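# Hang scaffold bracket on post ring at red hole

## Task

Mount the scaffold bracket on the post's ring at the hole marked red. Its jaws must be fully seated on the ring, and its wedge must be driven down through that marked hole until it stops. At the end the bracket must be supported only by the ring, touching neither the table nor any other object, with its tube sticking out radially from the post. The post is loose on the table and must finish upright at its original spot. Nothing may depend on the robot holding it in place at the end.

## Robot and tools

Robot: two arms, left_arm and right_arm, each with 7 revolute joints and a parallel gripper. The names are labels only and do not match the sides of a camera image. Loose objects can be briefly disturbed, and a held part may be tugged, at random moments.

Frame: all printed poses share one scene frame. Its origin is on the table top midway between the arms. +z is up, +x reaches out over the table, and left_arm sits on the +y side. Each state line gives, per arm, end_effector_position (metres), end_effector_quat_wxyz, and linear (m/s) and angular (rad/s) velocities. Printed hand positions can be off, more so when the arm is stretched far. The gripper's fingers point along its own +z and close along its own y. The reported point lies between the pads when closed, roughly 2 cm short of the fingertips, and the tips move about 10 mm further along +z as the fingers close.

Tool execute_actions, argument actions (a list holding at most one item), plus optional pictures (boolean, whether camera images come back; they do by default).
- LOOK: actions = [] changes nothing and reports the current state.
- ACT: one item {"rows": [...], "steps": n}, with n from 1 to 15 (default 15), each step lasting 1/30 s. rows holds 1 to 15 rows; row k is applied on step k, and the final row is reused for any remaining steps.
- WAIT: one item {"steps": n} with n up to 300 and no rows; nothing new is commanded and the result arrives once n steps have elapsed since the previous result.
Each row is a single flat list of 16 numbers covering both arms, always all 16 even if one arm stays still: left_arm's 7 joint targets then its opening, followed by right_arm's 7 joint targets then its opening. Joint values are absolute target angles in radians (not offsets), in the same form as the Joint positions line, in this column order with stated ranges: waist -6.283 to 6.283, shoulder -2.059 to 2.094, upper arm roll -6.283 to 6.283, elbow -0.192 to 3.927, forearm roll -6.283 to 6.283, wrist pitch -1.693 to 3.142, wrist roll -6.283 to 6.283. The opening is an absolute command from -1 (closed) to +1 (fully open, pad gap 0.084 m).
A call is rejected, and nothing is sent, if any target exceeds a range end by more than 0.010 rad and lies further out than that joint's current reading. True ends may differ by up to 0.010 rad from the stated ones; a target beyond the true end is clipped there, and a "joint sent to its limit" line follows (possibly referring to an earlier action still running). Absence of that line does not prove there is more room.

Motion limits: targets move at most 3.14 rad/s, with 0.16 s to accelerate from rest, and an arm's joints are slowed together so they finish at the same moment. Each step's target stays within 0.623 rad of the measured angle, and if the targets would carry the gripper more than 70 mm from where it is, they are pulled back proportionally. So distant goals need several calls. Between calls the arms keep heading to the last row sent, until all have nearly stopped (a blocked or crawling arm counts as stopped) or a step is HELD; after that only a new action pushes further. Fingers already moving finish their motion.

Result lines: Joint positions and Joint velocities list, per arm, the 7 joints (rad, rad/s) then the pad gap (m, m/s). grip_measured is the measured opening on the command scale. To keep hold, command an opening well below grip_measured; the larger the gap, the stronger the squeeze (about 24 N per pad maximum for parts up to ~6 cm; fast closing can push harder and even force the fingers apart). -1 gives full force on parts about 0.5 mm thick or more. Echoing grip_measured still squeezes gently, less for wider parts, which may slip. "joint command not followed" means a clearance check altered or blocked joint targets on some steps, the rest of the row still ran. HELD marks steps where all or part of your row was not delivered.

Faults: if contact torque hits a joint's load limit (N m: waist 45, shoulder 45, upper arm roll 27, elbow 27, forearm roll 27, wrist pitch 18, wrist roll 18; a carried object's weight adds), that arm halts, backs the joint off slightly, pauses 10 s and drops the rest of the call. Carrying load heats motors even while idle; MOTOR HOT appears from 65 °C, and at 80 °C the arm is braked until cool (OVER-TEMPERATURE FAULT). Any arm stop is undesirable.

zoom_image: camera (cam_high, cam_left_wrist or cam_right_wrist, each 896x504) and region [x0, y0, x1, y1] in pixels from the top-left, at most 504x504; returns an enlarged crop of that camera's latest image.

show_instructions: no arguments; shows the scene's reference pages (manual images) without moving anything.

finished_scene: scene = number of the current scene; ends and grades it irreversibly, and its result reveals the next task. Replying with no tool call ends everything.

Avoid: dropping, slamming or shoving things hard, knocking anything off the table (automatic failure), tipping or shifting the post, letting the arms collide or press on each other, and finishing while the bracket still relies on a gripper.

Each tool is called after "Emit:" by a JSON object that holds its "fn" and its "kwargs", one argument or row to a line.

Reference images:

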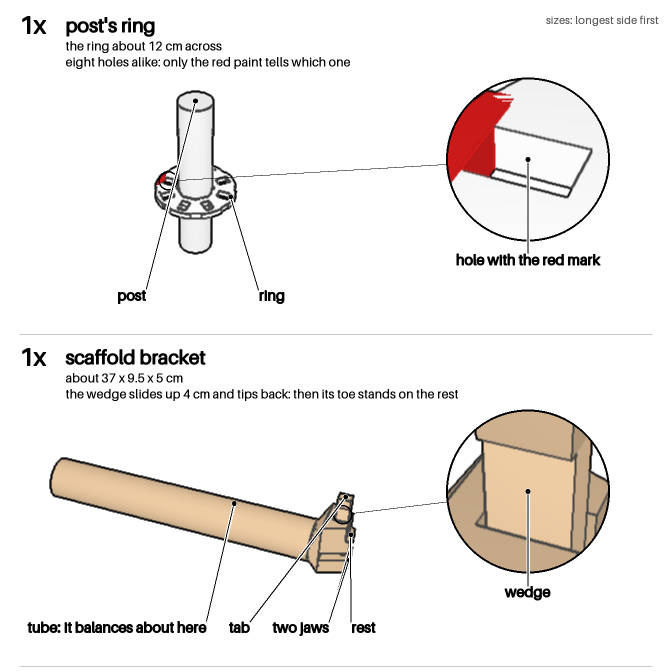

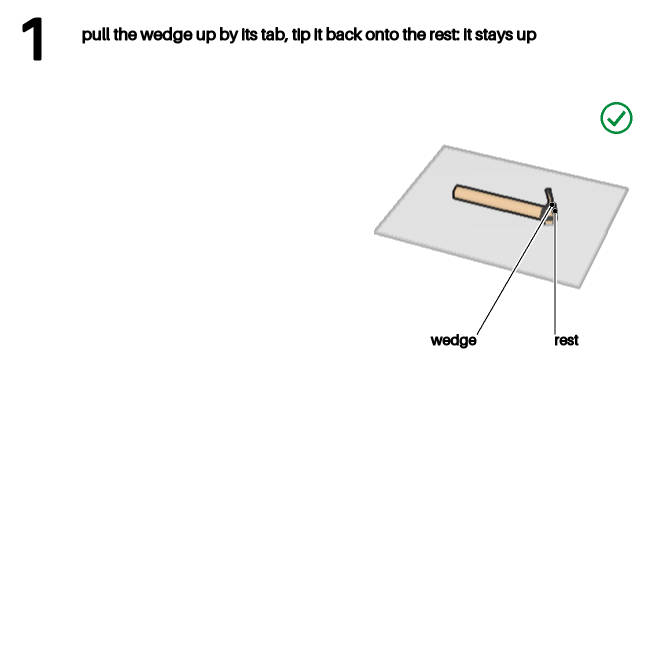

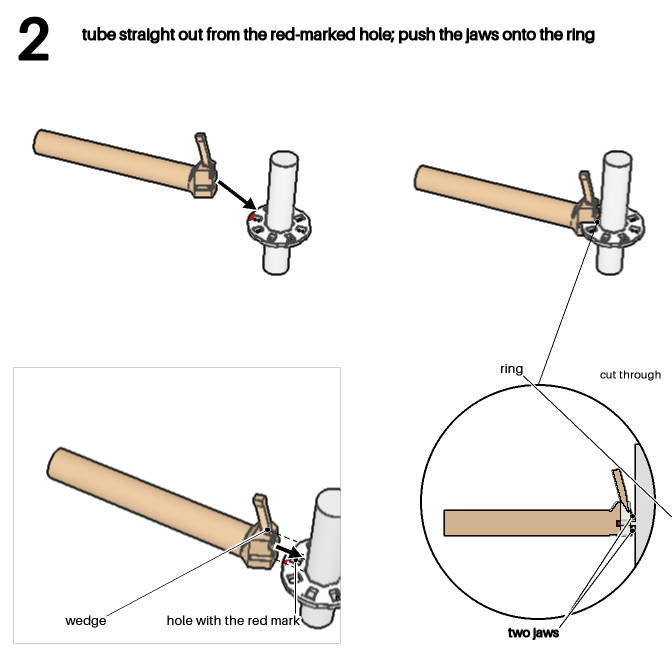

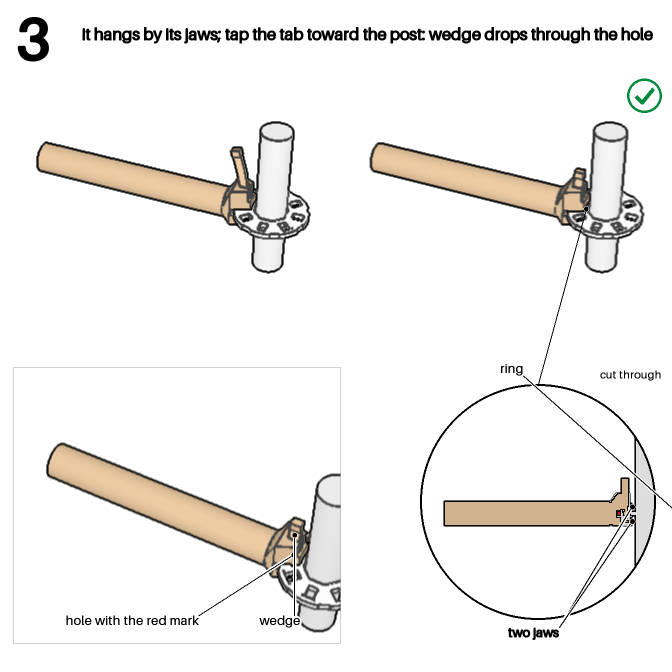

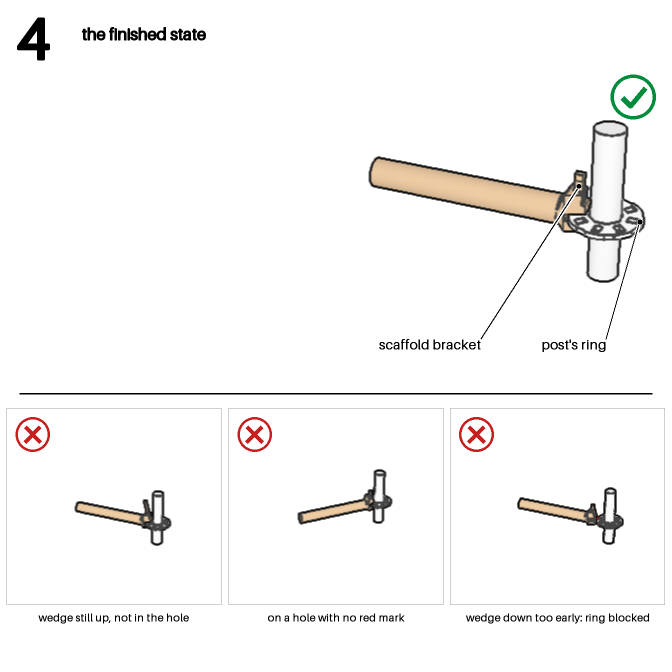

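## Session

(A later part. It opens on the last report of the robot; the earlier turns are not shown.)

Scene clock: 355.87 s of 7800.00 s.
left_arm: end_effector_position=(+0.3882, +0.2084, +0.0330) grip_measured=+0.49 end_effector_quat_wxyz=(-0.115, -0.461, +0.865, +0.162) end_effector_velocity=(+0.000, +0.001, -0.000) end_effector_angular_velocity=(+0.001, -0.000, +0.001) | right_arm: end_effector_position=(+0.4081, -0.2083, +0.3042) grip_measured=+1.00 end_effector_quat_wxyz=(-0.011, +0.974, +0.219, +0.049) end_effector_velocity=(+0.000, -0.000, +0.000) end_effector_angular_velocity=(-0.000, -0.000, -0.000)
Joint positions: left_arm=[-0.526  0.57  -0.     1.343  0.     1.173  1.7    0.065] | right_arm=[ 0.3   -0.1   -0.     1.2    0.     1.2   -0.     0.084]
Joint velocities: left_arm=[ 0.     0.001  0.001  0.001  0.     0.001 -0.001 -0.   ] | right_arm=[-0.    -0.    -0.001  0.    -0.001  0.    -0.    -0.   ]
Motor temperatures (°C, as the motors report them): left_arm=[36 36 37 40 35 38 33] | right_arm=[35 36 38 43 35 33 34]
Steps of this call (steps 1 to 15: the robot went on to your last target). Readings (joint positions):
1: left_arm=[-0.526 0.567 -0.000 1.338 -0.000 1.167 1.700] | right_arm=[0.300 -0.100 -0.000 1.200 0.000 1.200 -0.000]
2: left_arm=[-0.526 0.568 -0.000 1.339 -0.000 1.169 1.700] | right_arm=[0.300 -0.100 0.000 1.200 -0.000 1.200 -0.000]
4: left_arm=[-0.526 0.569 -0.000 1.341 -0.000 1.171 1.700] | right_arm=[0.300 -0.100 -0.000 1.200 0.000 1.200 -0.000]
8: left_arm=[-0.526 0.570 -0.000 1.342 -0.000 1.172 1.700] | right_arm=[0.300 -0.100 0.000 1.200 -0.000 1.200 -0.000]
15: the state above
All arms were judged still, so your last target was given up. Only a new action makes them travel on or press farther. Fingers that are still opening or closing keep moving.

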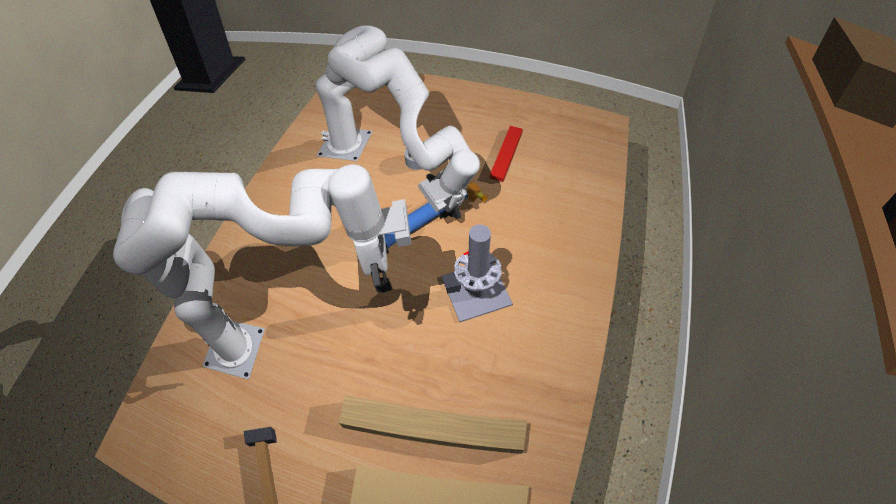

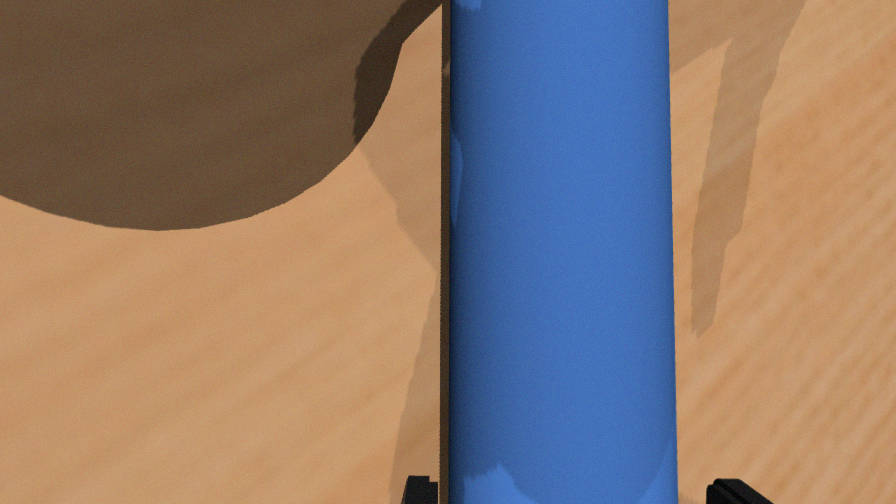

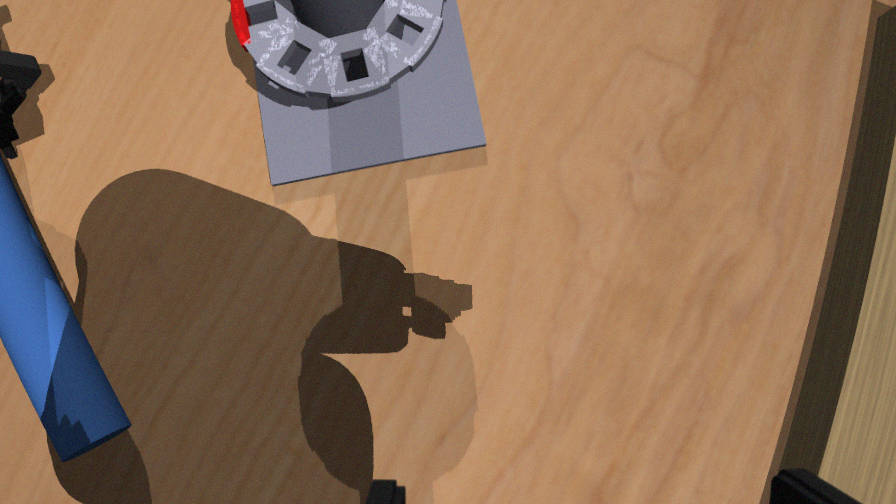

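Emit:
{"fn": "execute_actions", "kwargs": {
  "actions": [
    {"rows": [[-0.5256, 0.589, 0.0, 1.372, 0.0, 1.205, 1.70, 0.4, 0.3, -0.1, 0.0, 1.2, 0.0, 1.2, 0.0, 1],[-0.5256, 0.608, 0.0, 1.402, 0.0, 1.237, 1.70, 0.4, 0.3, -0.1, 0.0, 1.2, 0.0, 1.2, 0.0, 1],[-0.5256, 0.626, 0.0, 1.431, 0.0, 1.269, 1.70, 0.4, 0.3, -0.1, 0.0, 1.2, 0.0, 1.2, 0.0, 1],[-0.5256, 0.645, 0.0, 1.460, 0.0, 1.301, 1.695, 0.38, 0.3, -0.1, 0.0, 1.2, 0.0, 1.2, 0.0, 1],[-0.5256, 0.664, 0.0, 1.490, 0.0, 1.333, 1.695, 0.38, 0.3, -0.1, 0.0, 1.2, 0.0, 1.2, 0.0, 1],[-0.5256, 0.683, 0.0, 1.519, 0.0, 1.365, 1.69, 0.36, 0.3, -0.1, 0.0, 1.2, 0.0, 1.2, 0.0, 1],[-0.5256, 0.7017, 0.0, 1.5487, 0.0, 1.397, 1.69, 0.36, 0.3, -0.1, 0.0, 1.2, 0.0, 1.2, 0.0, 1]], "steps": 15}
  ],
  "pictures": false
}}

Emit:
{"fn": "execute_actions", "kwargs": {
  "actions": [
    {"steps": 15}
  ]
}}

Scene clock: 376.33 s of 7800.00 s.
left_arm: end_effector_position=(+0.3907, +0.2071, +0.0352) grip_measured=+0.35 end_effector_quat_wxyz=(-0.154, -0.457, +0.848, +0.219) end_effector_velocity=(-0.004, +0.003, -0.000) end_effector_angular_velocity=(+0.027, +0.046, +0.005) | right_arm: end_effector_position=(+0.4081, -0.2083, +0.3042) grip_measured=+1.00 end_effector_quat_wxyz=(-0.011, +0.974, +0.219, +0.049) end_effector_velocity=(+0.000, -0.000, -0.000) end_effector_angular_velocity=(-0.001, +0.000, +0.001)
Joint positions: left_arm=[-0.526  0.697 -0.     1.545 -0.     1.391  1.69   0.059] | right_arm=[ 0.3   -0.1    0.     1.2   -0.     1.2   -0.     0.084]
Joint velocities: left_arm=[ 0.001  0.033  0.001  0.045  0.     0.065 -0.004  0.   ] | right_arm=[-0.     0.001 -0.001  0.    -0.001  0.    -0.002  0.   ]
Motor temperatures (°C, as the motors report them): left_arm=[36 36 37 41 35 38 33] | right_arm=[35 36 38 43 35 33 34]
Steps of this call (steps 1 to 90: nothing new was sent; then 16.97 s passed at rest; steps 91 to 105: all 15 steps of this action). Readings (joint positions):
91: left_arm=[-0.526 0.570 -0.000 1.343 0.000 1.173 1.700] | right_arm=[0.300 -0.100 0.000 1.200 -0.000 1.200 0.000]
92: left_arm=[-0.526 0.572 -0.000 1.346 0.000 1.178 1.700] | right_arm=[0.300 -0.100 0.000 1.200 0.000 1.200 0.000]
94: left_arm=[-0.526 0.590 -0.000 1.375 0.000 1.209 1.700] | right_arm=[0.300 -0.100 -0.000 1.200 0.000 1.200 -0.000]
98: left_arm=[-0.526 0.652 -0.000 1.475 -0.000 1.314 1.695] | right_arm=[0.300 -0.100 -0.000 1.200 -0.000 1.200 -0.000]
105: the state above

Scene clock: 376.83 s of 7800.00 s.
left_arm: end_effector_position=(+0.3903, +0.2073, +0.0348) grip_measured=+0.35 end_effector_quat_wxyz=(-0.156, -0.457, +0.847, +0.221) end_effector_velocity=(-0.001, -0.000, -0.001) end_effector_angular_velocity=(+0.000, +0.002, -0.001) | right_arm: end_effector_position=(+0.4081, -0.2083, +0.3042) grip_measured=+1.00 end_effector_quat_wxyz=(-0.011, +0.974, +0.219, +0.049) end_effector_velocity=(+0.000, -0.000, -0.000) end_effector_angular_velocity=(-0.001, -0.000, -0.000)
Joint positions: left_arm=[-0.526  0.701  0.     1.55   0.     1.397  1.69   0.059] | right_arm=[ 0.3   -0.1   -0.     1.2   -0.     1.2   -0.     0.084]
Joint velocities: left_arm=[-0.001  0.001 -0.001  0.    -0.     0.     0.     0.   ] | right_arm=[ 0.     0.    -0.    -0.    -0.001 -0.     0.001 -0.   ]
Motor temperatures (°C, as the motors report them): left_arm=[36 36 37 40 35 38 33] | right_arm=[35 36 38 43 35 33 34]
Steps of this call (steps 1 to 15: the robot went on to your last target). Readings (joint positions):
1: left_arm=[-0.526 0.698 0.000 1.547 0.000 1.393 1.690] | right_arm=[0.300 -0.100 0.000 1.200 -0.000 1.200 0.000]
2: left_arm=[-0.526 0.698 0.000 1.548 0.000 1.394 1.690] | right_arm=[0.300 -0.100 -0.000 1.200 -0.000 1.200 -0.000]
4: left_arm=[-0.526 0.699 0.000 1.549 0.000 1.396 1.690] | right_arm=[0.300 -0.100 0.000 1.200 -0.000 1.200 -0.000]
8: left_arm=[-0.526 0.700 0.000 1.550 0.000 1.397 1.690] | right_arm=[0.300 -0.100 -0.000 1.200 -0.000 1.200 -0.000]
15: the state above
All arms were judged still, so your last target was given up. Only a new action makes them travel on or press farther. Fingers that are still opening or closing keep moving.

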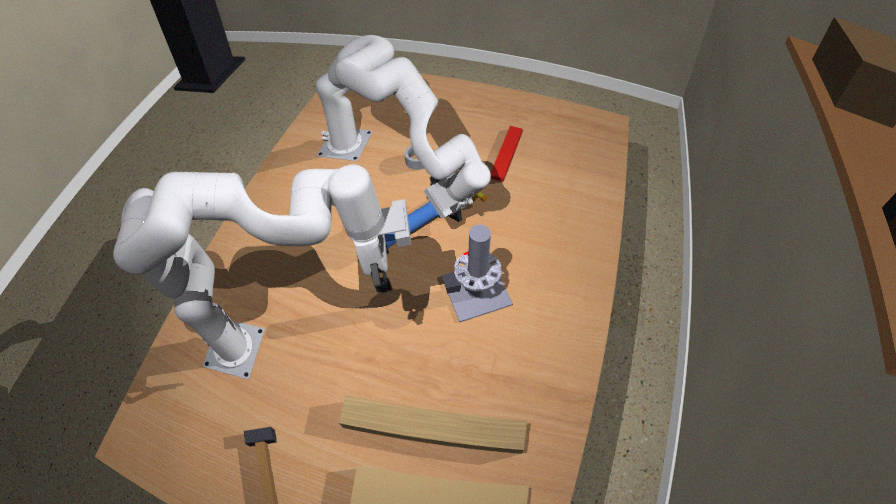

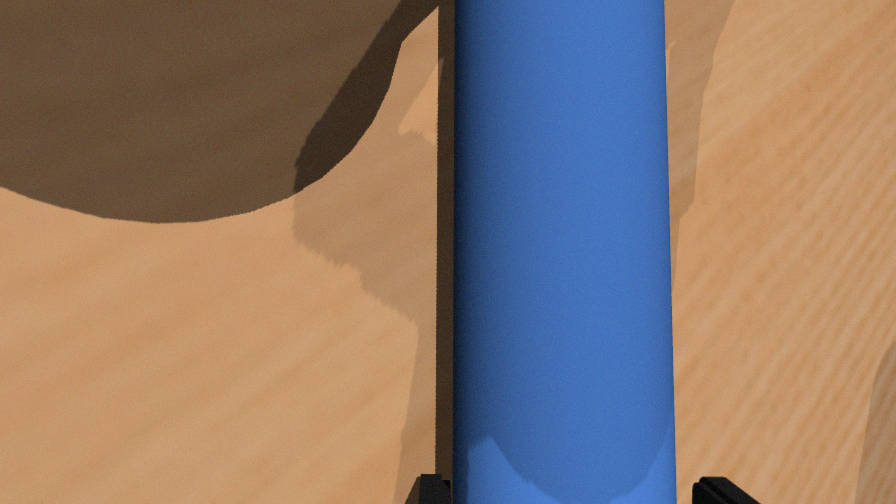

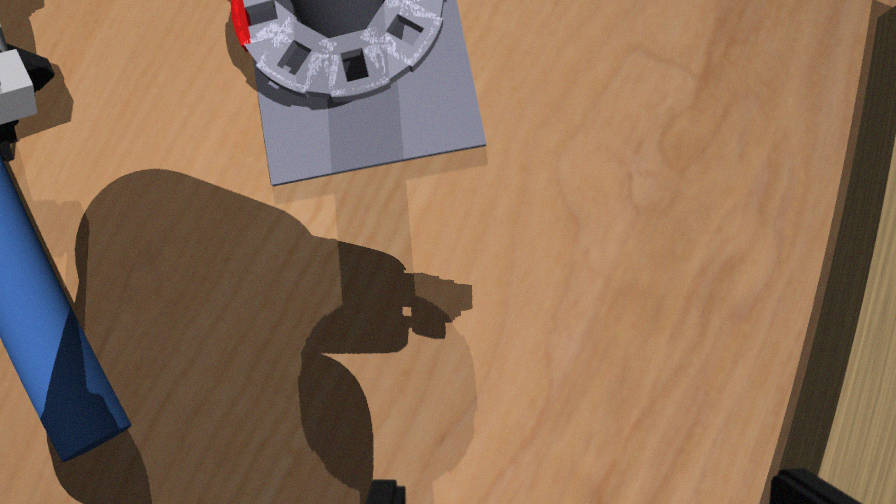

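Emit:
{"fn": "execute_actions", "kwargs": {
  "actions": [
    {"rows": [[-0.5256, 0.700, 0.0, 1.55, 0.0, 1.397, 1.69, 0.3, 0.3, -0.1, 0.0, 1.2, 0.0, 1.2, 0.0, 1],[-0.5256, 0.700, 0.0, 1.55, 0.0, 1.397, 1.69, 0.24, 0.3, -0.1, 0.0, 1.2, 0.0, 1.2, 0.0, 1],[-0.5256, 0.700, 0.0, 1.55, 0.0, 1.397, 1.69, 0.18, 0.3, -0.1, 0.0, 1.2, 0.0, 1.2, 0.0, 1],[-0.5256, 0.700, 0.0, 1.55, 0.0, 1.397, 1.69, 0.12, 0.3, -0.1, 0.0, 1.2, 0.0, 1.2, 0.0, 1],[-0.5256, 0.700, 0.0, 1.55, 0.0, 1.397, 1.69, 0.06, 0.3, -0.1, 0.0, 1.2, 0.0, 1.2, 0.0, 1],[-0.5256, 0.700, 0.0, 1.55, 0.0, 1.397, 1.69, 0.0, 0.3, -0.1, 0.0, 1.2, 0.0, 1.2, 0.0, 1],[-0.5256, 0.700, 0.0, 1.55, 0.0, 1.397, 1.69, -0.1, 0.3, -0.1, 0.0, 1.2, 0.0, 1.2, 0.0, 1],[-0.5256, 0.700, 0.0, 1.55, 0.0, 1.397, 1.69, -0.25, 0.3, -0.1, 0.0, 1.2, 0.0, 1.2, 0.0, 1],[-0.5256, 0.700, 0.0, 1.55, 0.0, 1.397, 1.69, -0.45, 0.3, -0.1, 0.0, 1.2, 0.0, 1.2, 0.0, 1],[-0.5256, 0.700, 0.0, 1.55, 0.0, 1.397, 1.69, -0.7, 0.3, -0.1, 0.0, 1.2, 0.0, 1.2, 0.0, 1],[-0.5256, 0.700, 0.0, 1.55, 0.0, 1.397, 1.69, -1, 0.3, -0.1, 0.0, 1.2, 0.0, 1.2, 0.0, 1]], "steps": 15}
  ]
}}

Scene clock: 392.60 s of 7800.00 s.
left_arm: end_effector_position=(+0.3894, +0.2076, +0.0339) grip_measured=+0.13 end_effector_quat_wxyz=(-0.157, -0.457, +0.847, +0.222) end_effector_velocity=(+0.001, +0.000, +0.001) end_effector_angular_velocity=(-0.001, -0.002, -0.000) | right_arm: end_effector_position=(+0.4081, -0.2083, +0.3042) grip_measured=+1.00 end_effector_quat_wxyz=(-0.011, +0.974, +0.219, +0.049) end_effector_velocity=(+0.000, -0.001, +0.000) end_effector_angular_velocity=(+0.000, -0.001, -0.002)
Joint positions: left_arm=[-0.526  0.702 -0.     1.548 -0.     1.397  1.69   0.05 ] | right_arm=[ 0.3   -0.1    0.     1.2    0.     1.2   -0.     0.084]
Joint velocities: left_arm=[-0.    -0.001  0.001  0.001  0.    -0.     0.001 -0.   ] | right_arm=[-0.002 -0.001  0.     0.     0.     0.    -0.    -0.   ]
Motor temperatures (°C, as the motors report them): left_arm=[36 35 37 39 35 38 33] | right_arm=[35 36 38 43 35 33 34]
Steps of this call (steps 1 to 90: nothing new was sent; then 12.27 s passed at rest; steps 91 to 105: all 15 steps of this action). Readings (joint positions):
91: left_arm=[-0.526 0.702 -0.000 1.549 -0.000 1.397 1.690] | right_arm=[0.300 -0.100 0.000 1.200 0.000 1.200 -0.000]
92: left_arm=[-0.526 0.702 -0.000 1.549 -0.000 1.396 1.690] | right_arm=[0.300 -0.100 0.000 1.200 -0.000 1.200 0.000]
94: left_arm=[-0.526 0.702 -0.000 1.548 -0.000 1.396 1.690] | right_arm=[0.300 -0.100 -0.000 1.200 0.000 1.200 -0.000]
98: left_arm=[-0.526 0.702 -0.000 1.548 -0.000 1.397 1.690] | right_arm=[0.300 -0.100 0.000 1.200 -0.000 1.200 0.000]
105: the state above

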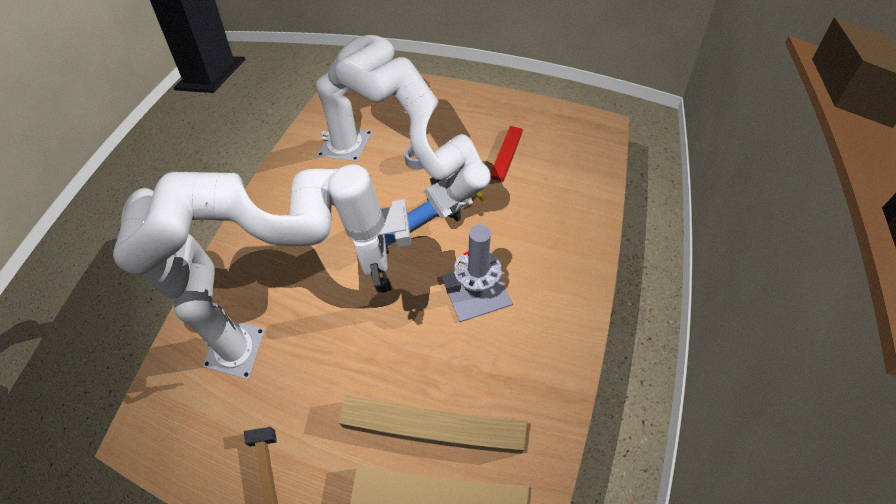

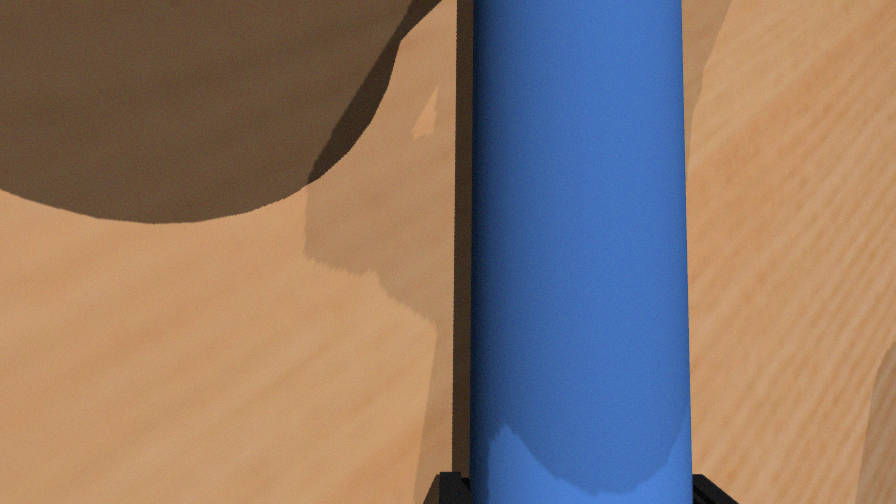

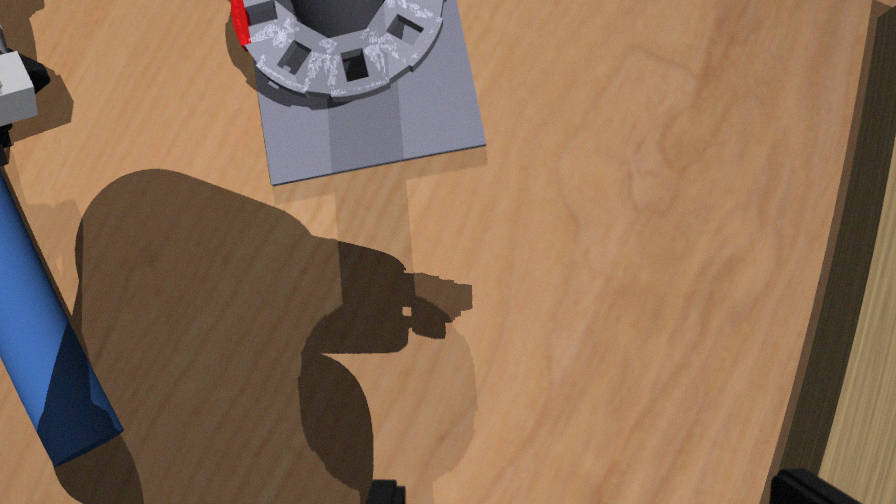

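Emit:
{"fn": "execute_actions", "kwargs": {
  "actions": [
    {"rows": [[-0.5256, 0.692, 0.0, 1.553, 0.0, 1.408, 1.69, -1, 0.25, -0.1, 0.0, 1.2, 0.0, 1.2, 0.0, 1],[-0.5256, 0.683, 0.0, 1.556, 0.0, 1.420, 1.69, -1, 0.2, -0.1, 0.0, 1.2, 0.0, 1.2, 0.0, 1],[-0.5256, 0.675, 0.0, 1.558, 0.0, 1.431, 1.69, -1, 0.15, -0.1, 0.0, 1.2, 0.0, 1.2, 0.0, 1],[-0.5256, 0.666, 0.0, 1.561, 0.0, 1.443, 1.69, -1, 0.1, -0.1, 0.0, 1.2, 0.0, 1.2, 0.0, 1],[-0.5256, 0.658, 0.0, 1.564, 0.0, 1.454, 1.69, -1, 0.05, -0.1, 0.0, 1.2, 0.0, 1.2, 0.0, 1],[-0.5256, 0.650, 0.0, 1.567, 0.0, 1.465, 1.69, -1, 0.0, -0.1, 0.0, 1.2, 0.0, 1.2, 0.0, 1],[-0.5256, 0.641, 0.0, 1.569, 0.0, 1.477, 1.69, -1, -0.05, -0.1, 0.0, 1.2, 0.0, 1.2, 0.0, 1],[-0.5256, 0.633, 0.0, 1.572, 0.0, 1.488, 1.69, -1, -0.1, -0.1, 0.0, 1.2, 0.0, 1.2, 0.0, 1],[-0.5256, 0.624, 0.0, 1.575, 0.0, 1.500, 1.69, -1, -0.15, -0.1, 0.0, 1.2, 0.0, 1.2, 0.0, 1],[-0.5256, 0.616, 0.0, 1.578, 0.0, 1.511, 1.69, -1, -0.2, -0.1, 0.0, 1.2, 0.0, 1.2, 0.0, 1],[-0.5256, 0.608, 0.0, 1.580, 0.0, 1.522, 1.69, -1, -0.25, -0.1, 0.0, 1.2, 0.0, 1.2, 0.0, 1],[-0.5256, 0.5993, 0.0, 1.583, 0.0, 1.5337, 1.69, -1, -0.3, -0.1, 0.0, 1.2, 0.0, 1.2, 0.0, 1]], "steps": 15}
  ],
  "pictures": false
}}

Emit:
{"fn": "execute_actions", "kwargs": {
  "actions": [
    {"steps": 20}
  ]
}}

Scene clock: 411.77 s of 7800.00 s.
left_arm: end_effector_position=(+0.3903, +0.2073, +0.0956) grip_measured=+0.13 end_effector_quat_wxyz=(-0.155, -0.457, +0.847, +0.220) end_effector_velocity=(+0.007, -0.003, +0.080) end_effector_angular_velocity=(-0.017, -0.036, +0.001) | right_arm: end_effector_position=(+0.4531, -0.3866, +0.3042) grip_measured=+1.00 end_effector_quat_wxyz=(-0.001, +0.998, +0.026, +0.050) end_effector_velocity=(+0.023, -0.445, -0.000) end_effector_angular_velocity=(+0.000, +0.001, -0.940)
Joint positions: left_arm=[-0.526  0.606 -0.     1.582 -0.     1.522  1.69   0.05 ] | right_arm=[-0.088 -0.1   -0.002  1.2   -0.     1.2    0.     0.084]
Joint velocities: left_arm=[-0.    -0.119  0.001  0.055 -0.     0.135 -0.001 -0.   ] | right_arm=[-0.946  0.     0.007 -0.     0.001  0.     0.    -0.   ]
Motor temperatures (°C, as the motors report them): left_arm=[36 36 37 41 35 38 33] | right_arm=[35 36 38 44 35 33 34]
Steps of this call (steps 1 to 15: the robot went on to your last target; steps 16 to 90: nothing new was sent; then 15.67 s passed at rest; steps 91 to 105: all 15 steps of this action). Readings (joint positions):
91: left_arm=[-0.526 0.700 0.000 1.550 -0.000 1.397 1.690] | right_arm=[0.300 -0.100 0.000 1.200 0.000 1.200 -0.000]
92: left_arm=[-0.526 0.699 -0.000 1.550 0.000 1.399 1.690] | right_arm=[0.296 -0.100 0.001 1.200 0.000 1.200 -0.000]
94: left_arm=[-0.525 0.692 0.000 1.551 0.000 1.411 1.690] | right_arm=[0.261 -0.100 0.008 1.200 0.001 1.200 -0.000]
98: left_arm=[-0.525 0.661 0.000 1.563 0.000 1.451 1.690] | right_arm=[0.133 -0.100 -0.003 1.200 -0.000 1.200 0.000]
105: the state above

Scene clock: 412.43 s of 7800.00 s.
left_arm: end_effector_position=(+0.3891, +0.2079, +0.0999) grip_measured=+0.13 end_effector_quat_wxyz=(-0.157, -0.457, +0.847, +0.222) end_effector_velocity=(-0.000, -0.001, +0.001) end_effector_angular_velocity=(-0.002, -0.000, +0.000) | right_arm: end_effector_position=(+0.4479, -0.4852, +0.3042) grip_measured=+1.00 end_effector_quat_wxyz=(+0.004, +0.996, -0.078, +0.050) end_effector_velocity=(-0.000, -0.004, -0.000) end_effector_angular_velocity=(+0.000, +0.000, -0.007)
Joint positions: left_arm=[-0.526  0.599  0.     1.583  0.     1.534  1.69   0.05 ] | right_arm=[-0.299 -0.1    0.     1.2    0.     1.2   -0.     0.084]
Joint velocities: left_arm=[ 0.    -0.001 -0.001  0.    -0.001  0.     0.     0.   ] | right_arm=[-0.005  0.    -0.003  0.     0.    -0.    -0.001 -0.   ]
Motor temperatures (°C, as the motors report them): left_arm=[36 36 37 41 35 38 33] | right_arm=[35 36 38 44 35 33 34]
Steps of this call (steps 1 to 20: the robot went on to your last target). Readings (joint positions):
1: left_arm=[-0.526 0.603 -0.000 1.583 -0.000 1.525 1.690] | right_arm=[-0.120 -0.100 -0.002 1.200 -0.000 1.200 0.000]
2: left_arm=[-0.526 0.601 0.000 1.583 0.000 1.528 1.690] | right_arm=[-0.151 -0.100 -0.001 1.200 -0.000 1.200 0.000]
4: left_arm=[-0.526 0.601 0.000 1.582 0.000 1.531 1.690] | right_arm=[-0.214 -0.100 -0.001 1.200 -0.000 1.200 0.000]
8: left_arm=[-0.526 0.601 0.000 1.582 0.000 1.533 1.690] | right_arm=[-0.285 -0.100 -0.005 1.200 -0.000 1.200 0.000]
20: the state above

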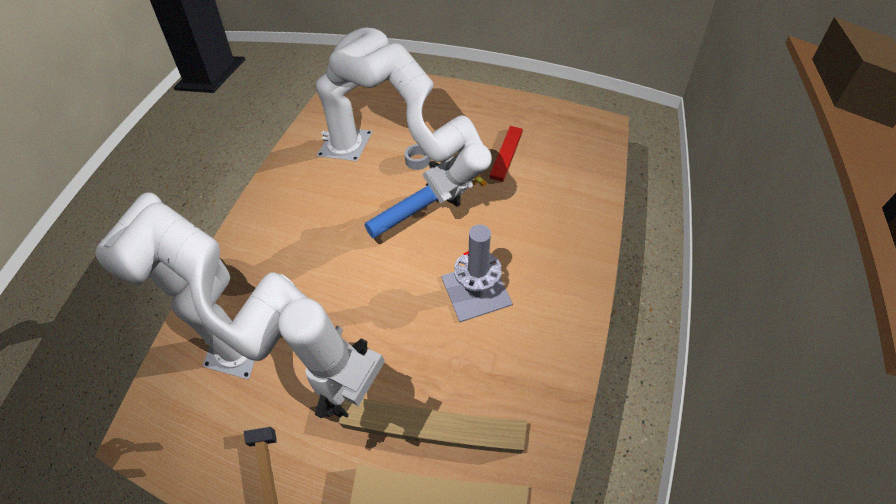

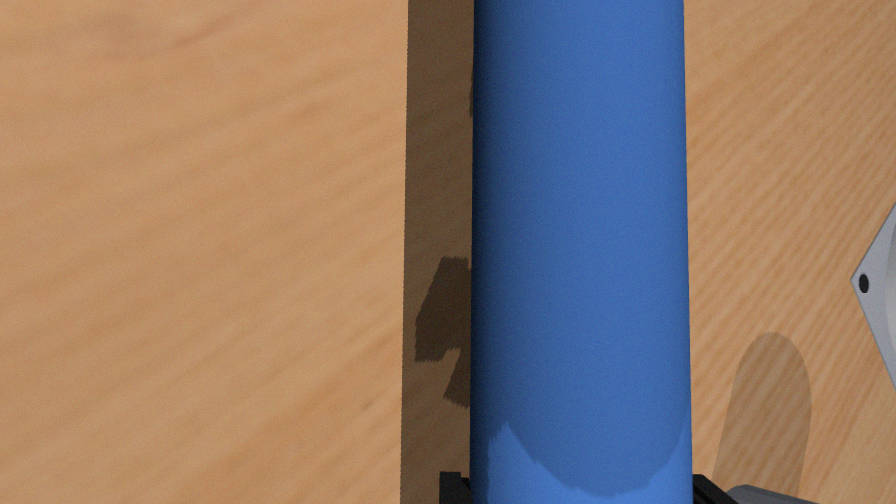

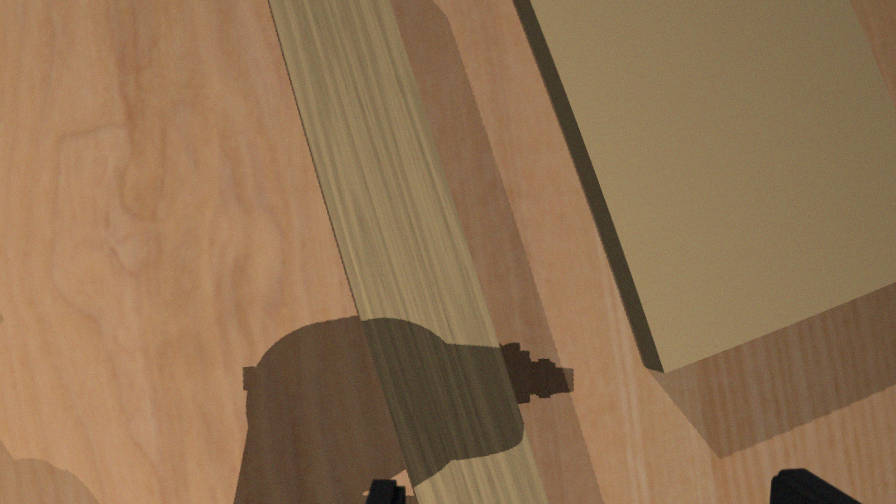

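Emit:
{"fn": "execute_actions", "kwargs": {
  "actions": [
    {"rows": [[-0.533, 0.582, 0.0, 1.558, 0.0, 1.499, 1.687, -1, -0.3, -0.1, 0.0, 1.2, 0.0, 1.2, 0.0, 1],[-0.541, 0.565, 0.0, 1.532, 0.0, 1.464, 1.684, -1, -0.3, -0.1, 0.0, 1.2, 0.0, 1.2, 0.0, 1],[-0.548, 0.547, 0.0, 1.507, 0.0, 1.430, 1.681, -1, -0.3, -0.1, 0.0, 1.2, 0.0, 1.2, 0.0, 1],[-0.556, 0.530, 0.0, 1.481, 0.0, 1.395, 1.678, -1, -0.3, -0.1, 0.0, 1.2, 0.0, 1.2, 0.0, 1],[-0.563, 0.513, 0.0, 1.456, 0.0, 1.360, 1.675, -1, -0.3, -0.1, 0.0, 1.2, 0.0, 1.2, 0.0, 1],[-0.571, 0.495, 0.0, 1.431, 0.0, 1.325, 1.672, -1, -0.3, -0.1, 0.0, 1.2, 0.0, 1.2, 0.0, 1],[-0.578, 0.478, 0.0, 1.405, 0.0, 1.291, 1.669, -1, -0.3, -0.1, 0.0, 1.2, 0.0, 1.2, 0.0, 1],[-0.586, 0.461, 0.0, 1.380, 0.0, 1.256, 1.666, -1, -0.3, -0.1, 0.0, 1.2, 0.0, 1.2, 0.0, 1],[-0.593, 0.443, 0.0, 1.355, 0.0, 1.221, 1.663, -1, -0.3, -0.1, 0.0, 1.2, 0.0, 1.2, 0.0, 1],[-0.601, 0.426, 0.0, 1.329, 0.0, 1.187, 1.660, -1, -0.3, -0.1, 0.0, 1.2, 0.0, 1.2, 0.0, 1],[-0.608, 0.409, 0.0, 1.304, 0.0, 1.152, 1.657, -1, -0.3, -0.1, 0.0, 1.2, 0.0, 1.2, 0.0, 1],[-0.616, 0.391, 0.0, 1.278, 0.0, 1.117, 1.654, -1, -0.3, -0.1, 0.0, 1.2, 0.0, 1.2, 0.0, 1],[-0.623, 0.374, 0.0, 1.253, 0.0, 1.082, 1.651, -1, -0.3, -0.1, 0.0, 1.2, 0.0, 1.2, 0.0, 1],[-0.631, 0.357, 0.0, 1.228, 0.0, 1.048, 1.648, -1, -0.3, -0.1, 0.0, 1.2, 0.0, 1.2, 0.0, 1],[-0.638, 0.339, 0.0, 1.202, 0.0, 1.013, 1.645, -1, -0.3, -0.1, 0.0, 1.2, 0.0, 1.2, 0.0, 1]], "steps": 15}
  ],
  "pictures": false
}}

Emit:
{"fn": "execute_actions", "kwargs": {
  "actions": [
    {"rows": [[-0.646, 0.322, 0.0, 1.177, 0.0, 0.978, 1.642, -1, -0.3, -0.1, 0.0, 1.2, 0.0, 1.2, 0.0, 1],[-0.653, 0.305, 0.0, 1.152, 0.0, 0.944, 1.639, -1, -0.3, -0.1, 0.0, 1.2, 0.0, 1.2, 0.0, 1],[-0.661, 0.287, 0.0, 1.126, 0.0, 0.909, 1.636, -1, -0.3, -0.1, 0.0, 1.2, 0.0, 1.2, 0.0, 1],[-0.668, 0.270, 0.0, 1.101, 0.0, 0.874, 1.633, -1, -0.3, -0.1, 0.0, 1.2, 0.0, 1.2, 0.0, 1],[-0.676, 0.253, 0.0, 1.075, 0.0, 0.839, 1.630, -1, -0.3, -0.1, 0.0, 1.2, 0.0, 1.2, 0.0, 1],[-0.683, 0.235, 0.0, 1.050, 0.0, 0.805, 1.627, -1, -0.3, -0.1, 0.0, 1.2, 0.0, 1.2, 0.0, 1],[-0.691, 0.218, 0.0, 1.025, 0.0, 0.770, 1.624, -1, -0.3, -0.1, 0.0, 1.2, 0.0, 1.2, 0.0, 1],[-0.698, 0.201, 0.0, 0.999, 0.0, 0.735, 1.621, -1, -0.3, -0.1, 0.0, 1.2, 0.0, 1.2, 0.0, 1],[-0.706, 0.183, 0.0, 0.974, 0.0, 0.701, 1.618, -1, -0.3, -0.1, 0.0, 1.2, 0.0, 1.2, 0.0, 1],[-0.713, 0.166, 0.0, 0.949, 0.0, 0.666, 1.615, -1, -0.3, -0.1, 0.0, 1.2, 0.0, 1.2, 0.0, 1],[-0.721, 0.149, 0.0, 0.923, 0.0, 0.631, 1.612, -1, -0.3, -0.1, 0.0, 1.2, 0.0, 1.2, 0.0, 1],[-0.728, 0.131, 0.0, 0.898, 0.0, 0.596, 1.609, -1, -0.3, -0.1, 0.0, 1.2, 0.0, 1.2, 0.0, 1],[-0.736, 0.114, 0.0, 0.872, 0.0, 0.562, 1.606, -1, -0.3, -0.1, 0.0, 1.2, 0.0, 1.2, 0.0, 1],[-0.743, 0.097, 0.0, 0.847, 0.0, 0.527, 1.603, -1, -0.3, -0.1, 0.0, 1.2, 0.0, 1.2, 0.0, 1],[-0.75, 0.0794, 0.0, 0.8217, 0.0, 0.4923, 1.60, -1, -0.3, -0.1, 0.0, 1.2, 0.0, 1.2, 0.0, 1]], "steps": 15}
  ],
  "pictures": false
}}

Emit:
{"fn": "execute_actions", "kwargs": {
  "actions": [
    {"rows": [[-0.755, 0.089, 0.0, 0.810, 0.0, 0.445, 1.598, -1, -0.3, -0.1, 0.0, 1.2, 0.0, 1.2, 0.0, 1],[-0.761, 0.099, 0.0, 0.798, 0.0, 0.398, 1.595, -1, -0.3, -0.1, 0.0, 1.2, 0.0, 1.2, 0.0, 1],[-0.766, 0.109, 0.0, 0.787, 0.0, 0.351, 1.593, -1, -0.3, -0.1, 0.0, 1.2, 0.0, 1.2, 0.0, 1],[-0.772, 0.119, 0.0, 0.775, 0.0, 0.303, 1.590, -1, -0.3, -0.1, 0.0, 1.2, 0.0, 1.2, 0.0, 1],[-0.777, 0.129, 0.0, 0.763, 0.0, 0.256, 1.588, -1, -0.3, -0.1, 0.0, 1.2, 0.0, 1.2, 0.0, 1],[-0.783, 0.139, 0.0, 0.751, 0.0, 0.209, 1.585, -1, -0.3, -0.1, 0.0, 1.2, 0.0, 1.2, 0.0, 1],[-0.788, 0.148, 0.0, 0.740, 0.0, 0.162, 1.583, -1, -0.3, -0.1, 0.0, 1.2, 0.0, 1.2, 0.0, 1],[-0.794, 0.158, 0.0, 0.728, 0.0, 0.114, 1.580, -1, -0.3, -0.1, 0.0, 1.2, 0.0, 1.2, 0.0, 1],[-0.799, 0.168, 0.0, 0.716, 0.0, 0.067, 1.578, -1, -0.3, -0.1, 0.0, 1.2, 0.0, 1.2, 0.0, 1],[-0.805, 0.178, 0.0, 0.705, 0.0, 0.020, 1.575, -1, -0.3, -0.1, 0.0, 1.2, 0.0, 1.2, 0.0, 1],[-0.810, 0.188, 0.0, 0.693, 0.0, -0.027, 1.573, -1, -0.3, -0.1, 0.0, 1.2, 0.0, 1.2, 0.0, 1],[-0.816, 0.198, 0.0, 0.681, 0.0, -0.075, 1.570, -1, -0.3, -0.1, 0.0, 1.2, 0.0, 1.2, 0.0, 1],[-0.821, 0.208, 0.0, 0.669, 0.0, -0.122, 1.568, -1, -0.3, -0.1, 0.0, 1.2, 0.0, 1.2, 0.0, 1],[-0.827, 0.217, 0.0, 0.658, 0.0, -0.169, 1.565, -1, -0.3, -0.1, 0.0, 1.2, 0.0, 1.2, 0.0, 1],[-0.832, 0.227, 0.0, 0.646, 0.0, -0.216, 1.563, -1, -0.3, -0.1, 0.0, 1.2, 0.0, 1.2, 0.0, 1]], "steps": 15}
  ],
  "pictures": false
}}

Emit:
{"fn": "execute_actions", "kwargs": {
  "actions": [
    {"rows": [[-0.837, 0.237, 0.0, 0.634, 0.0, -0.263, 1.560, -1, -0.3, -0.1, 0.0, 1.2, 0.0, 1.2, 0.0, 1],[-0.843, 0.247, 0.0, 0.623, 0.0, -0.311, 1.558, -1, -0.3, -0.1, 0.0, 1.2, 0.0, 1.2, 0.0, 1],[-0.848, 0.257, 0.0, 0.611, 0.0, -0.358, 1.555, -1, -0.3, -0.1, 0.0, 1.2, 0.0, 1.2, 0.0, 1],[-0.854, 0.267, 0.0, 0.599, 0.0, -0.405, 1.553, -1, -0.3, -0.1, 0.0, 1.2, 0.0, 1.2, 0.0, 1],[-0.859, 0.277, 0.0, 0.587, 0.0, -0.452, 1.550, -1, -0.3, -0.1, 0.0, 1.2, 0.0, 1.2, 0.0, 1],[-0.865, 0.286, 0.0, 0.576, 0.0, -0.500, 1.548, -1, -0.3, -0.1, 0.0, 1.2, 0.0, 1.2, 0.0, 1],[-0.870, 0.296, 0.0, 0.564, 0.0, -0.547, 1.545, -1, -0.3, -0.1, 0.0, 1.2, 0.0, 1.2, 0.0, 1],[-0.876, 0.306, 0.0, 0.552, 0.0, -0.594, 1.543, -1, -0.3, -0.1, 0.0, 1.2, 0.0, 1.2, 0.0, 1],[-0.881, 0.316, 0.0, 0.541, 0.0, -0.641, 1.540, -1, -0.3, -0.1, 0.0, 1.2, 0.0, 1.2, 0.0, 1],[-0.887, 0.326, 0.0, 0.529, 0.0, -0.689, 1.538, -1, -0.3, -0.1, 0.0, 1.2, 0.0, 1.2, 0.0, 1],[-0.892, 0.336, 0.0, 0.517, 0.0, -0.736, 1.535, -1, -0.3, -0.1, 0.0, 1.2, 0.0, 1.2, 0.0, 1],[-0.898, 0.346, 0.0, 0.506, 0.0, -0.783, 1.533, -1, -0.3, -0.1, 0.0, 1.2, 0.0, 1.2, 0.0, 1],[-0.903, 0.355, 0.0, 0.494, 0.0, -0.830, 1.530, -1, -0.3, -0.1, 0.0, 1.2, 0.0, 1.2, 0.0, 1],[-0.909, 0.365, 0.0, 0.482, 0.0, -0.878, 1.528, -1, -0.3, -0.1, 0.0, 1.2, 0.0, 1.2, 0.0, 1],[-0.914, 0.3751, 0.0, 0.4704, 0.0, -0.9247, 1.526, -1, -0.3, -0.1, 0.0, 1.2, 0.0, 1.2, 0.0, 1]], "steps": 15}
  ],
  "pictures": false
}}

Emit:
{"fn": "execute_actions", "kwargs": {
  "actions": [
    {"steps": 20}
  ]
}}

Scene clock: 511.10 s of 7800.00 s.
left_arm: end_effector_position=(+0.3868, +0.1627, +0.0988) grip_measured=+0.13 end_effector_quat_wxyz=(-0.067, -0.449, +0.885, +0.107) end_effector_velocity=(-0.017, -0.105, +0.015) end_effector_angular_velocity=(-0.381, -0.683, -0.119) | right_arm: end_effector_position=(+0.4478, -0.4859, +0.3042) grip_measured=+1.00 end_effector_quat_wxyz=(+0.004, +0.996, -0.079, +0.050) end_effector_velocity=(+0.000, +0.000, -0.000) end_effector_angular_velocity=(+0.001, -0.000, -0.002)
Joint positions: left_arm=[-0.61   0.406 -0.     1.299 -0.     1.147  1.656  0.05 ] | right_arm=[-0.3   -0.1   -0.     1.2   -0.     1.2    0.     0.084]
Joint velocities: left_arm=[-0.217 -0.511  0.013 -0.756  0.002 -1.026 -0.089 -0.   ] | right_arm=[-0.     0.     0.    -0.     0.001 -0.     0.002  0.   ]
Motor temperatures (°C, as the motors report them): left_arm=[36 38 37 44 35 38 33] | right_arm=[35 36 38 44 35 33 34]
Steps of this call (steps 1 to 15: the robot went on to your last target; steps 16 to 110: nothing new was sent; then 94.50 s passed at rest; steps 111 to 125: all 15 steps of this action). Readings (joint positions):
111: left_arm=[-0.526 0.599 0.000 1.583 0.000 1.533 1.690] | right_arm=[-0.300 -0.100 0.000 1.200 -0.000 1.200 -0.000]
112: left_arm=[-0.526 0.597 0.000 1.580 0.000 1.529 1.690] | right_arm=[-0.300 -0.100 -0.000 1.200 0.000 1.200 -0.000]
114: left_arm=[-0.532 0.582 0.002 1.556 0.000 1.496 1.687] | right_arm=[-0.300 -0.100 -0.000 1.200 0.000 1.200 -0.000]
118: left_arm=[-0.558 0.524 -0.000 1.472 0.000 1.383 1.677] | right_arm=[-0.300 -0.100 0.000 1.200 0.000 1.200 0.000]
125: the state above

Scene clock: 511.60 s of 7800.00 s.
left_arm: end_effector_position=(+0.3647, +0.1110, +0.1203) grip_measured=+0.13 end_effector_quat_wxyz=(+0.033, -0.421, +0.904, -0.065) end_effector_velocity=(-0.072, -0.086, +0.066) end_effector_angular_velocity=(-0.495, -0.619, -0.136) | right_arm: end_effector_position=(+0.4478, -0.4859, +0.3042) grip_measured=+1.00 end_effector_quat_wxyz=(+0.004, +0.996, -0.079, +0.050) end_effector_velocity=(+0.000, +0.000, +0.000) end_effector_angular_velocity=(+0.001, -0.001, -0.000)
Joint positions: left_arm=[-0.722  0.146  0.     0.919  0.     0.627  1.612  0.05 ] | right_arm=[-0.3   -0.1    0.     1.2   -0.     1.2   -0.     0.084]
Joint velocities: left_arm=[-0.224 -0.518 -0.    -0.761  0.    -1.035 -0.089  0.   ] | right_arm=[ 0.    -0.    -0.     0.     0.001 -0.    -0.    -0.   ]
Motor temperatures (°C, as the motors report them): left_arm=[36 38 37 44 35 38 33] | right_arm=[35 36 38 44 35 33 34]
Steps of this call (steps 1 to 15: all 15 steps of this action). Readings (joint positions):
1: left_arm=[-0.617 0.388 -0.000 1.274 -0.000 1.113 1.653] | right_arm=[-0.300 -0.100 -0.000 1.200 -0.000 1.200 0.000]
2: left_arm=[-0.625 0.371 0.000 1.248 0.000 1.078 1.650] | right_arm=[-0.300 -0.100 -0.000 1.200 -0.000 1.200 0.000]
4: left_arm=[-0.639 0.337 0.000 1.198 0.000 1.009 1.645] | right_arm=[-0.300 -0.100 0.000 1.200 -0.000 1.200 0.000]
8: left_arm=[-0.670 0.267 -0.000 1.097 -0.000 0.870 1.633] | right_arm=[-0.300 -0.100 -0.000 1.200 0.000 1.200 0.000]
15: the state above

Scene clock: 512.10 s of 7800.00 s.
left_arm: end_effector_position=(+0.3596, +0.0560, +0.1040) grip_measured=+0.13 end_effector_quat_wxyz=(+0.105, -0.386, +0.885, -0.239) end_effector_velocity=(-0.021, -0.103, -0.026) end_effector_angular_velocity=(-0.557, -0.548, -0.104) | right_arm: end_effector_position=(+0.4478, -0.4859, +0.3042) grip_measured=+1.00 end_effector_quat_wxyz=(+0.004, +0.996, -0.079, +0.050) end_effector_velocity=(+0.000, +0.001, +0.000) end_effector_angular_velocity=(+0.001, -0.001, +0.001)
Joint positions: left_arm=[-0.809  0.188  0.     0.695  0.    -0.021  1.573  0.05 ] | right_arm=[-0.3   -0.1   -0.     1.2    0.     1.2    0.     0.084]
Joint velocities: left_arm=[-0.167  0.282 -0.002 -0.344  0.    -1.406 -0.075  0.   ] | right_arm=[ 0.    -0.     0.     0.     0.001 -0.    -0.    -0.   ]
Motor temperatures (°C, as the motors report them): left_arm=[36 38 37 44 35 38 33] | right_arm=[35 36 38 44 35 33 34]
Steps of this call (steps 1 to 15: all 15 steps of this action). Readings (joint positions):
1: left_arm=[-0.729 0.129 -0.000 0.894 -0.000 0.592 1.609] | right_arm=[-0.300 -0.100 -0.000 1.200 -0.000 1.200 0.000]
2: left_arm=[-0.736 0.114 -0.000 0.870 -0.000 0.557 1.606] | right_arm=[-0.300 -0.100 0.000 1.200 0.000 1.200 0.000]
4: left_arm=[-0.749 0.101 -0.001 0.834 0.000 0.479 1.600] | right_arm=[-0.300 -0.100 -0.000 1.200 0.000 1.200 0.000]
8: left_arm=[-0.771 0.124 0.000 0.779 0.000 0.305 1.590] | right_arm=[-0.300 -0.100 0.000 1.200 0.000 1.200 -0.000]
15: the state above

Scene clock: 512.60 s of 7800.00 s.
left_arm: end_effector_position=(+0.3272, +0.0267, +0.1107) grip_measured=+0.13 end_effector_quat_wxyz=(+0.153, -0.341, +0.830, -0.414) end_effector_velocity=(-0.105, -0.014, +0.056) end_effector_angular_velocity=(-0.602, -0.476, -0.120) | right_arm: end_effector_position=(+0.4478, -0.4859, +0.3042) grip_measured=+1.00 end_effector_quat_wxyz=(+0.004, +0.996, -0.079, +0.050) end_effector_velocity=(+0.000, +0.000, -0.000) end_effector_angular_velocity=(-0.000, +0.000, -0.000)
Joint positions: left_arm=[-0.892  0.334 -0.     0.519  0.    -0.729  1.536  0.05 ] | right_arm=[-0.3   -0.1    0.     1.2   -0.     1.2    0.     0.084]
Joint velocities: left_arm=[-0.165  0.292  0.001 -0.352 -0.    -1.41  -0.072  0.   ] | right_arm=[ 0.001  0.     0.     0.    -0.     0.     0.001  0.   ]
Motor temperatures (°C, as the motors report them): left_arm=[36 38 37 44 35 38 33] | right_arm=[35 36 38 44 35 33 34]
Steps of this call (steps 1 to 15: all 15 steps of this action). Readings (joint positions):
1: left_arm=[-0.815 0.198 -0.000 0.683 0.000 -0.068 1.571] | right_arm=[-0.300 -0.100 -0.000 1.200 -0.000 1.200 -0.000]
2: left_arm=[-0.820 0.207 -0.000 0.671 0.000 -0.115 1.568] | right_arm=[-0.300 -0.100 0.000 1.200 -0.000 1.200 -0.000]
4: left_arm=[-0.831 0.227 -0.000 0.648 0.000 -0.209 1.563] | right_arm=[-0.300 -0.100 -0.000 1.200 -0.000 1.200 -0.000]
8: left_arm=[-0.853 0.266 0.000 0.601 0.000 -0.398 1.553] | right_arm=[-0.300 -0.100 0.000 1.200 -0.000 1.200 0.000]
15: the state above

Scene clock: 513.27 s of 7800.00 s.
left_arm: end_effector_position=(+0.3116, +0.0266, +0.1200) grip_measured=+0.13 end_effector_quat_wxyz=(+0.162, -0.326, +0.810, -0.461) end_effector_velocity=(+0.001, +0.001, +0.000) end_effector_angular_velocity=(-0.001, -0.002, +0.002) | right_arm: end_effector_position=(+0.4478, -0.4859, +0.3042) grip_measured=+1.00 end_effector_quat_wxyz=(+0.004, +0.996, -0.079, +0.050) end_effector_velocity=(+0.000, +0.000, -0.000) end_effector_angular_velocity=(+0.001, +0.000, +0.000)
Joint positions: left_arm=[-0.914  0.375  0.     0.471 -0.    -0.924  1.526  0.05 ] | right_arm=[-0.3   -0.1    0.     1.2   -0.     1.2    0.     0.084]
Joint velocities: left_arm=[ 0.001  0.001  0.001  0.    -0.    -0.002  0.001 -0.   ] | right_arm=[ 0.     0.001  0.     0.     0.001  0.     0.    -0.   ]
Motor temperatures (°C, as the motors report them): left_arm=[36 37 37 44 35 38 33] | right_arm=[35 36 38 44 35 33 34]
Steps of this call (steps 1 to 20: the robot went on to your last target). Readings (joint positions):
1: left_arm=[-0.897 0.344 -0.000 0.508 0.000 -0.776 1.533] | right_arm=[-0.300 -0.100 0.000 1.200 -0.000 1.200 0.000]
2: left_arm=[-0.902 0.353 -0.000 0.497 0.000 -0.820 1.531] | right_arm=[-0.300 -0.100 -0.000 1.200 -0.000 1.200 0.000]
4: left_arm=[-0.909 0.366 -0.001 0.481 0.000 -0.876 1.528] | right_arm=[-0.300 -0.100 -0.000 1.200 0.000 1.200 0.000]
8: left_arm=[-0.913 0.373 0.000 0.473 -0.000 -0.914 1.527] | right_arm=[-0.300 -0.100 -0.000 1.200 -0.000 1.200 -0.000]
20: the state above

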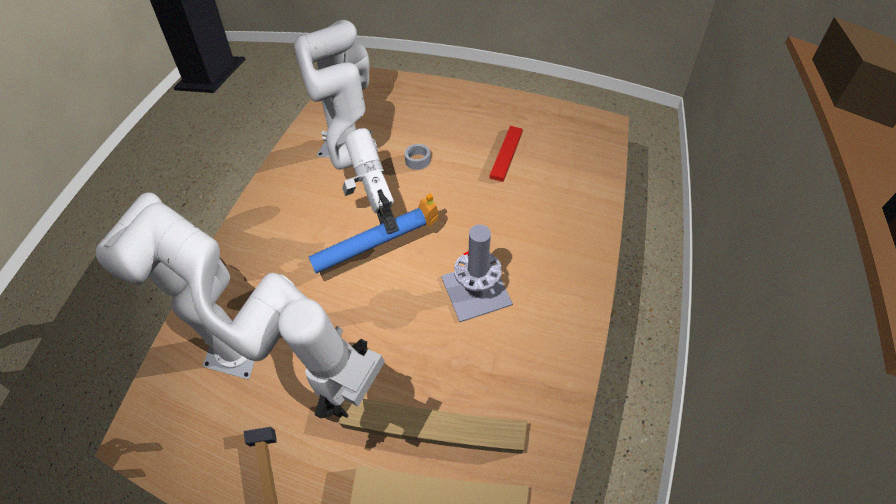

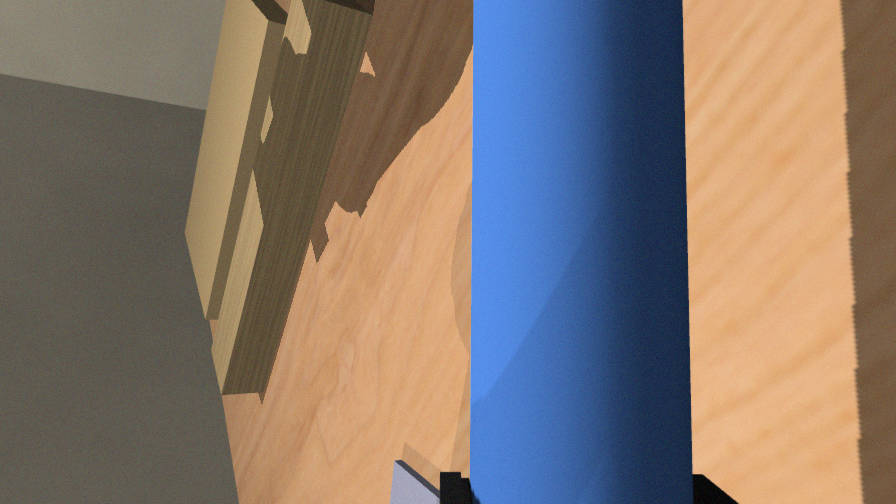

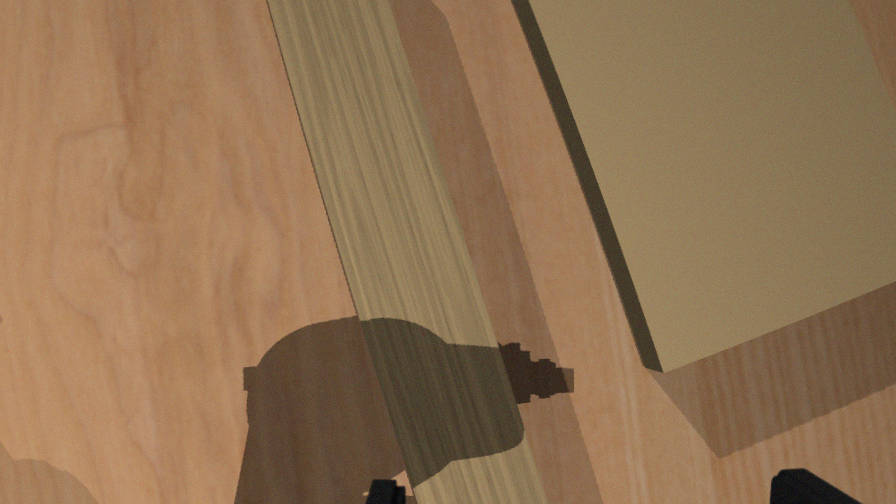

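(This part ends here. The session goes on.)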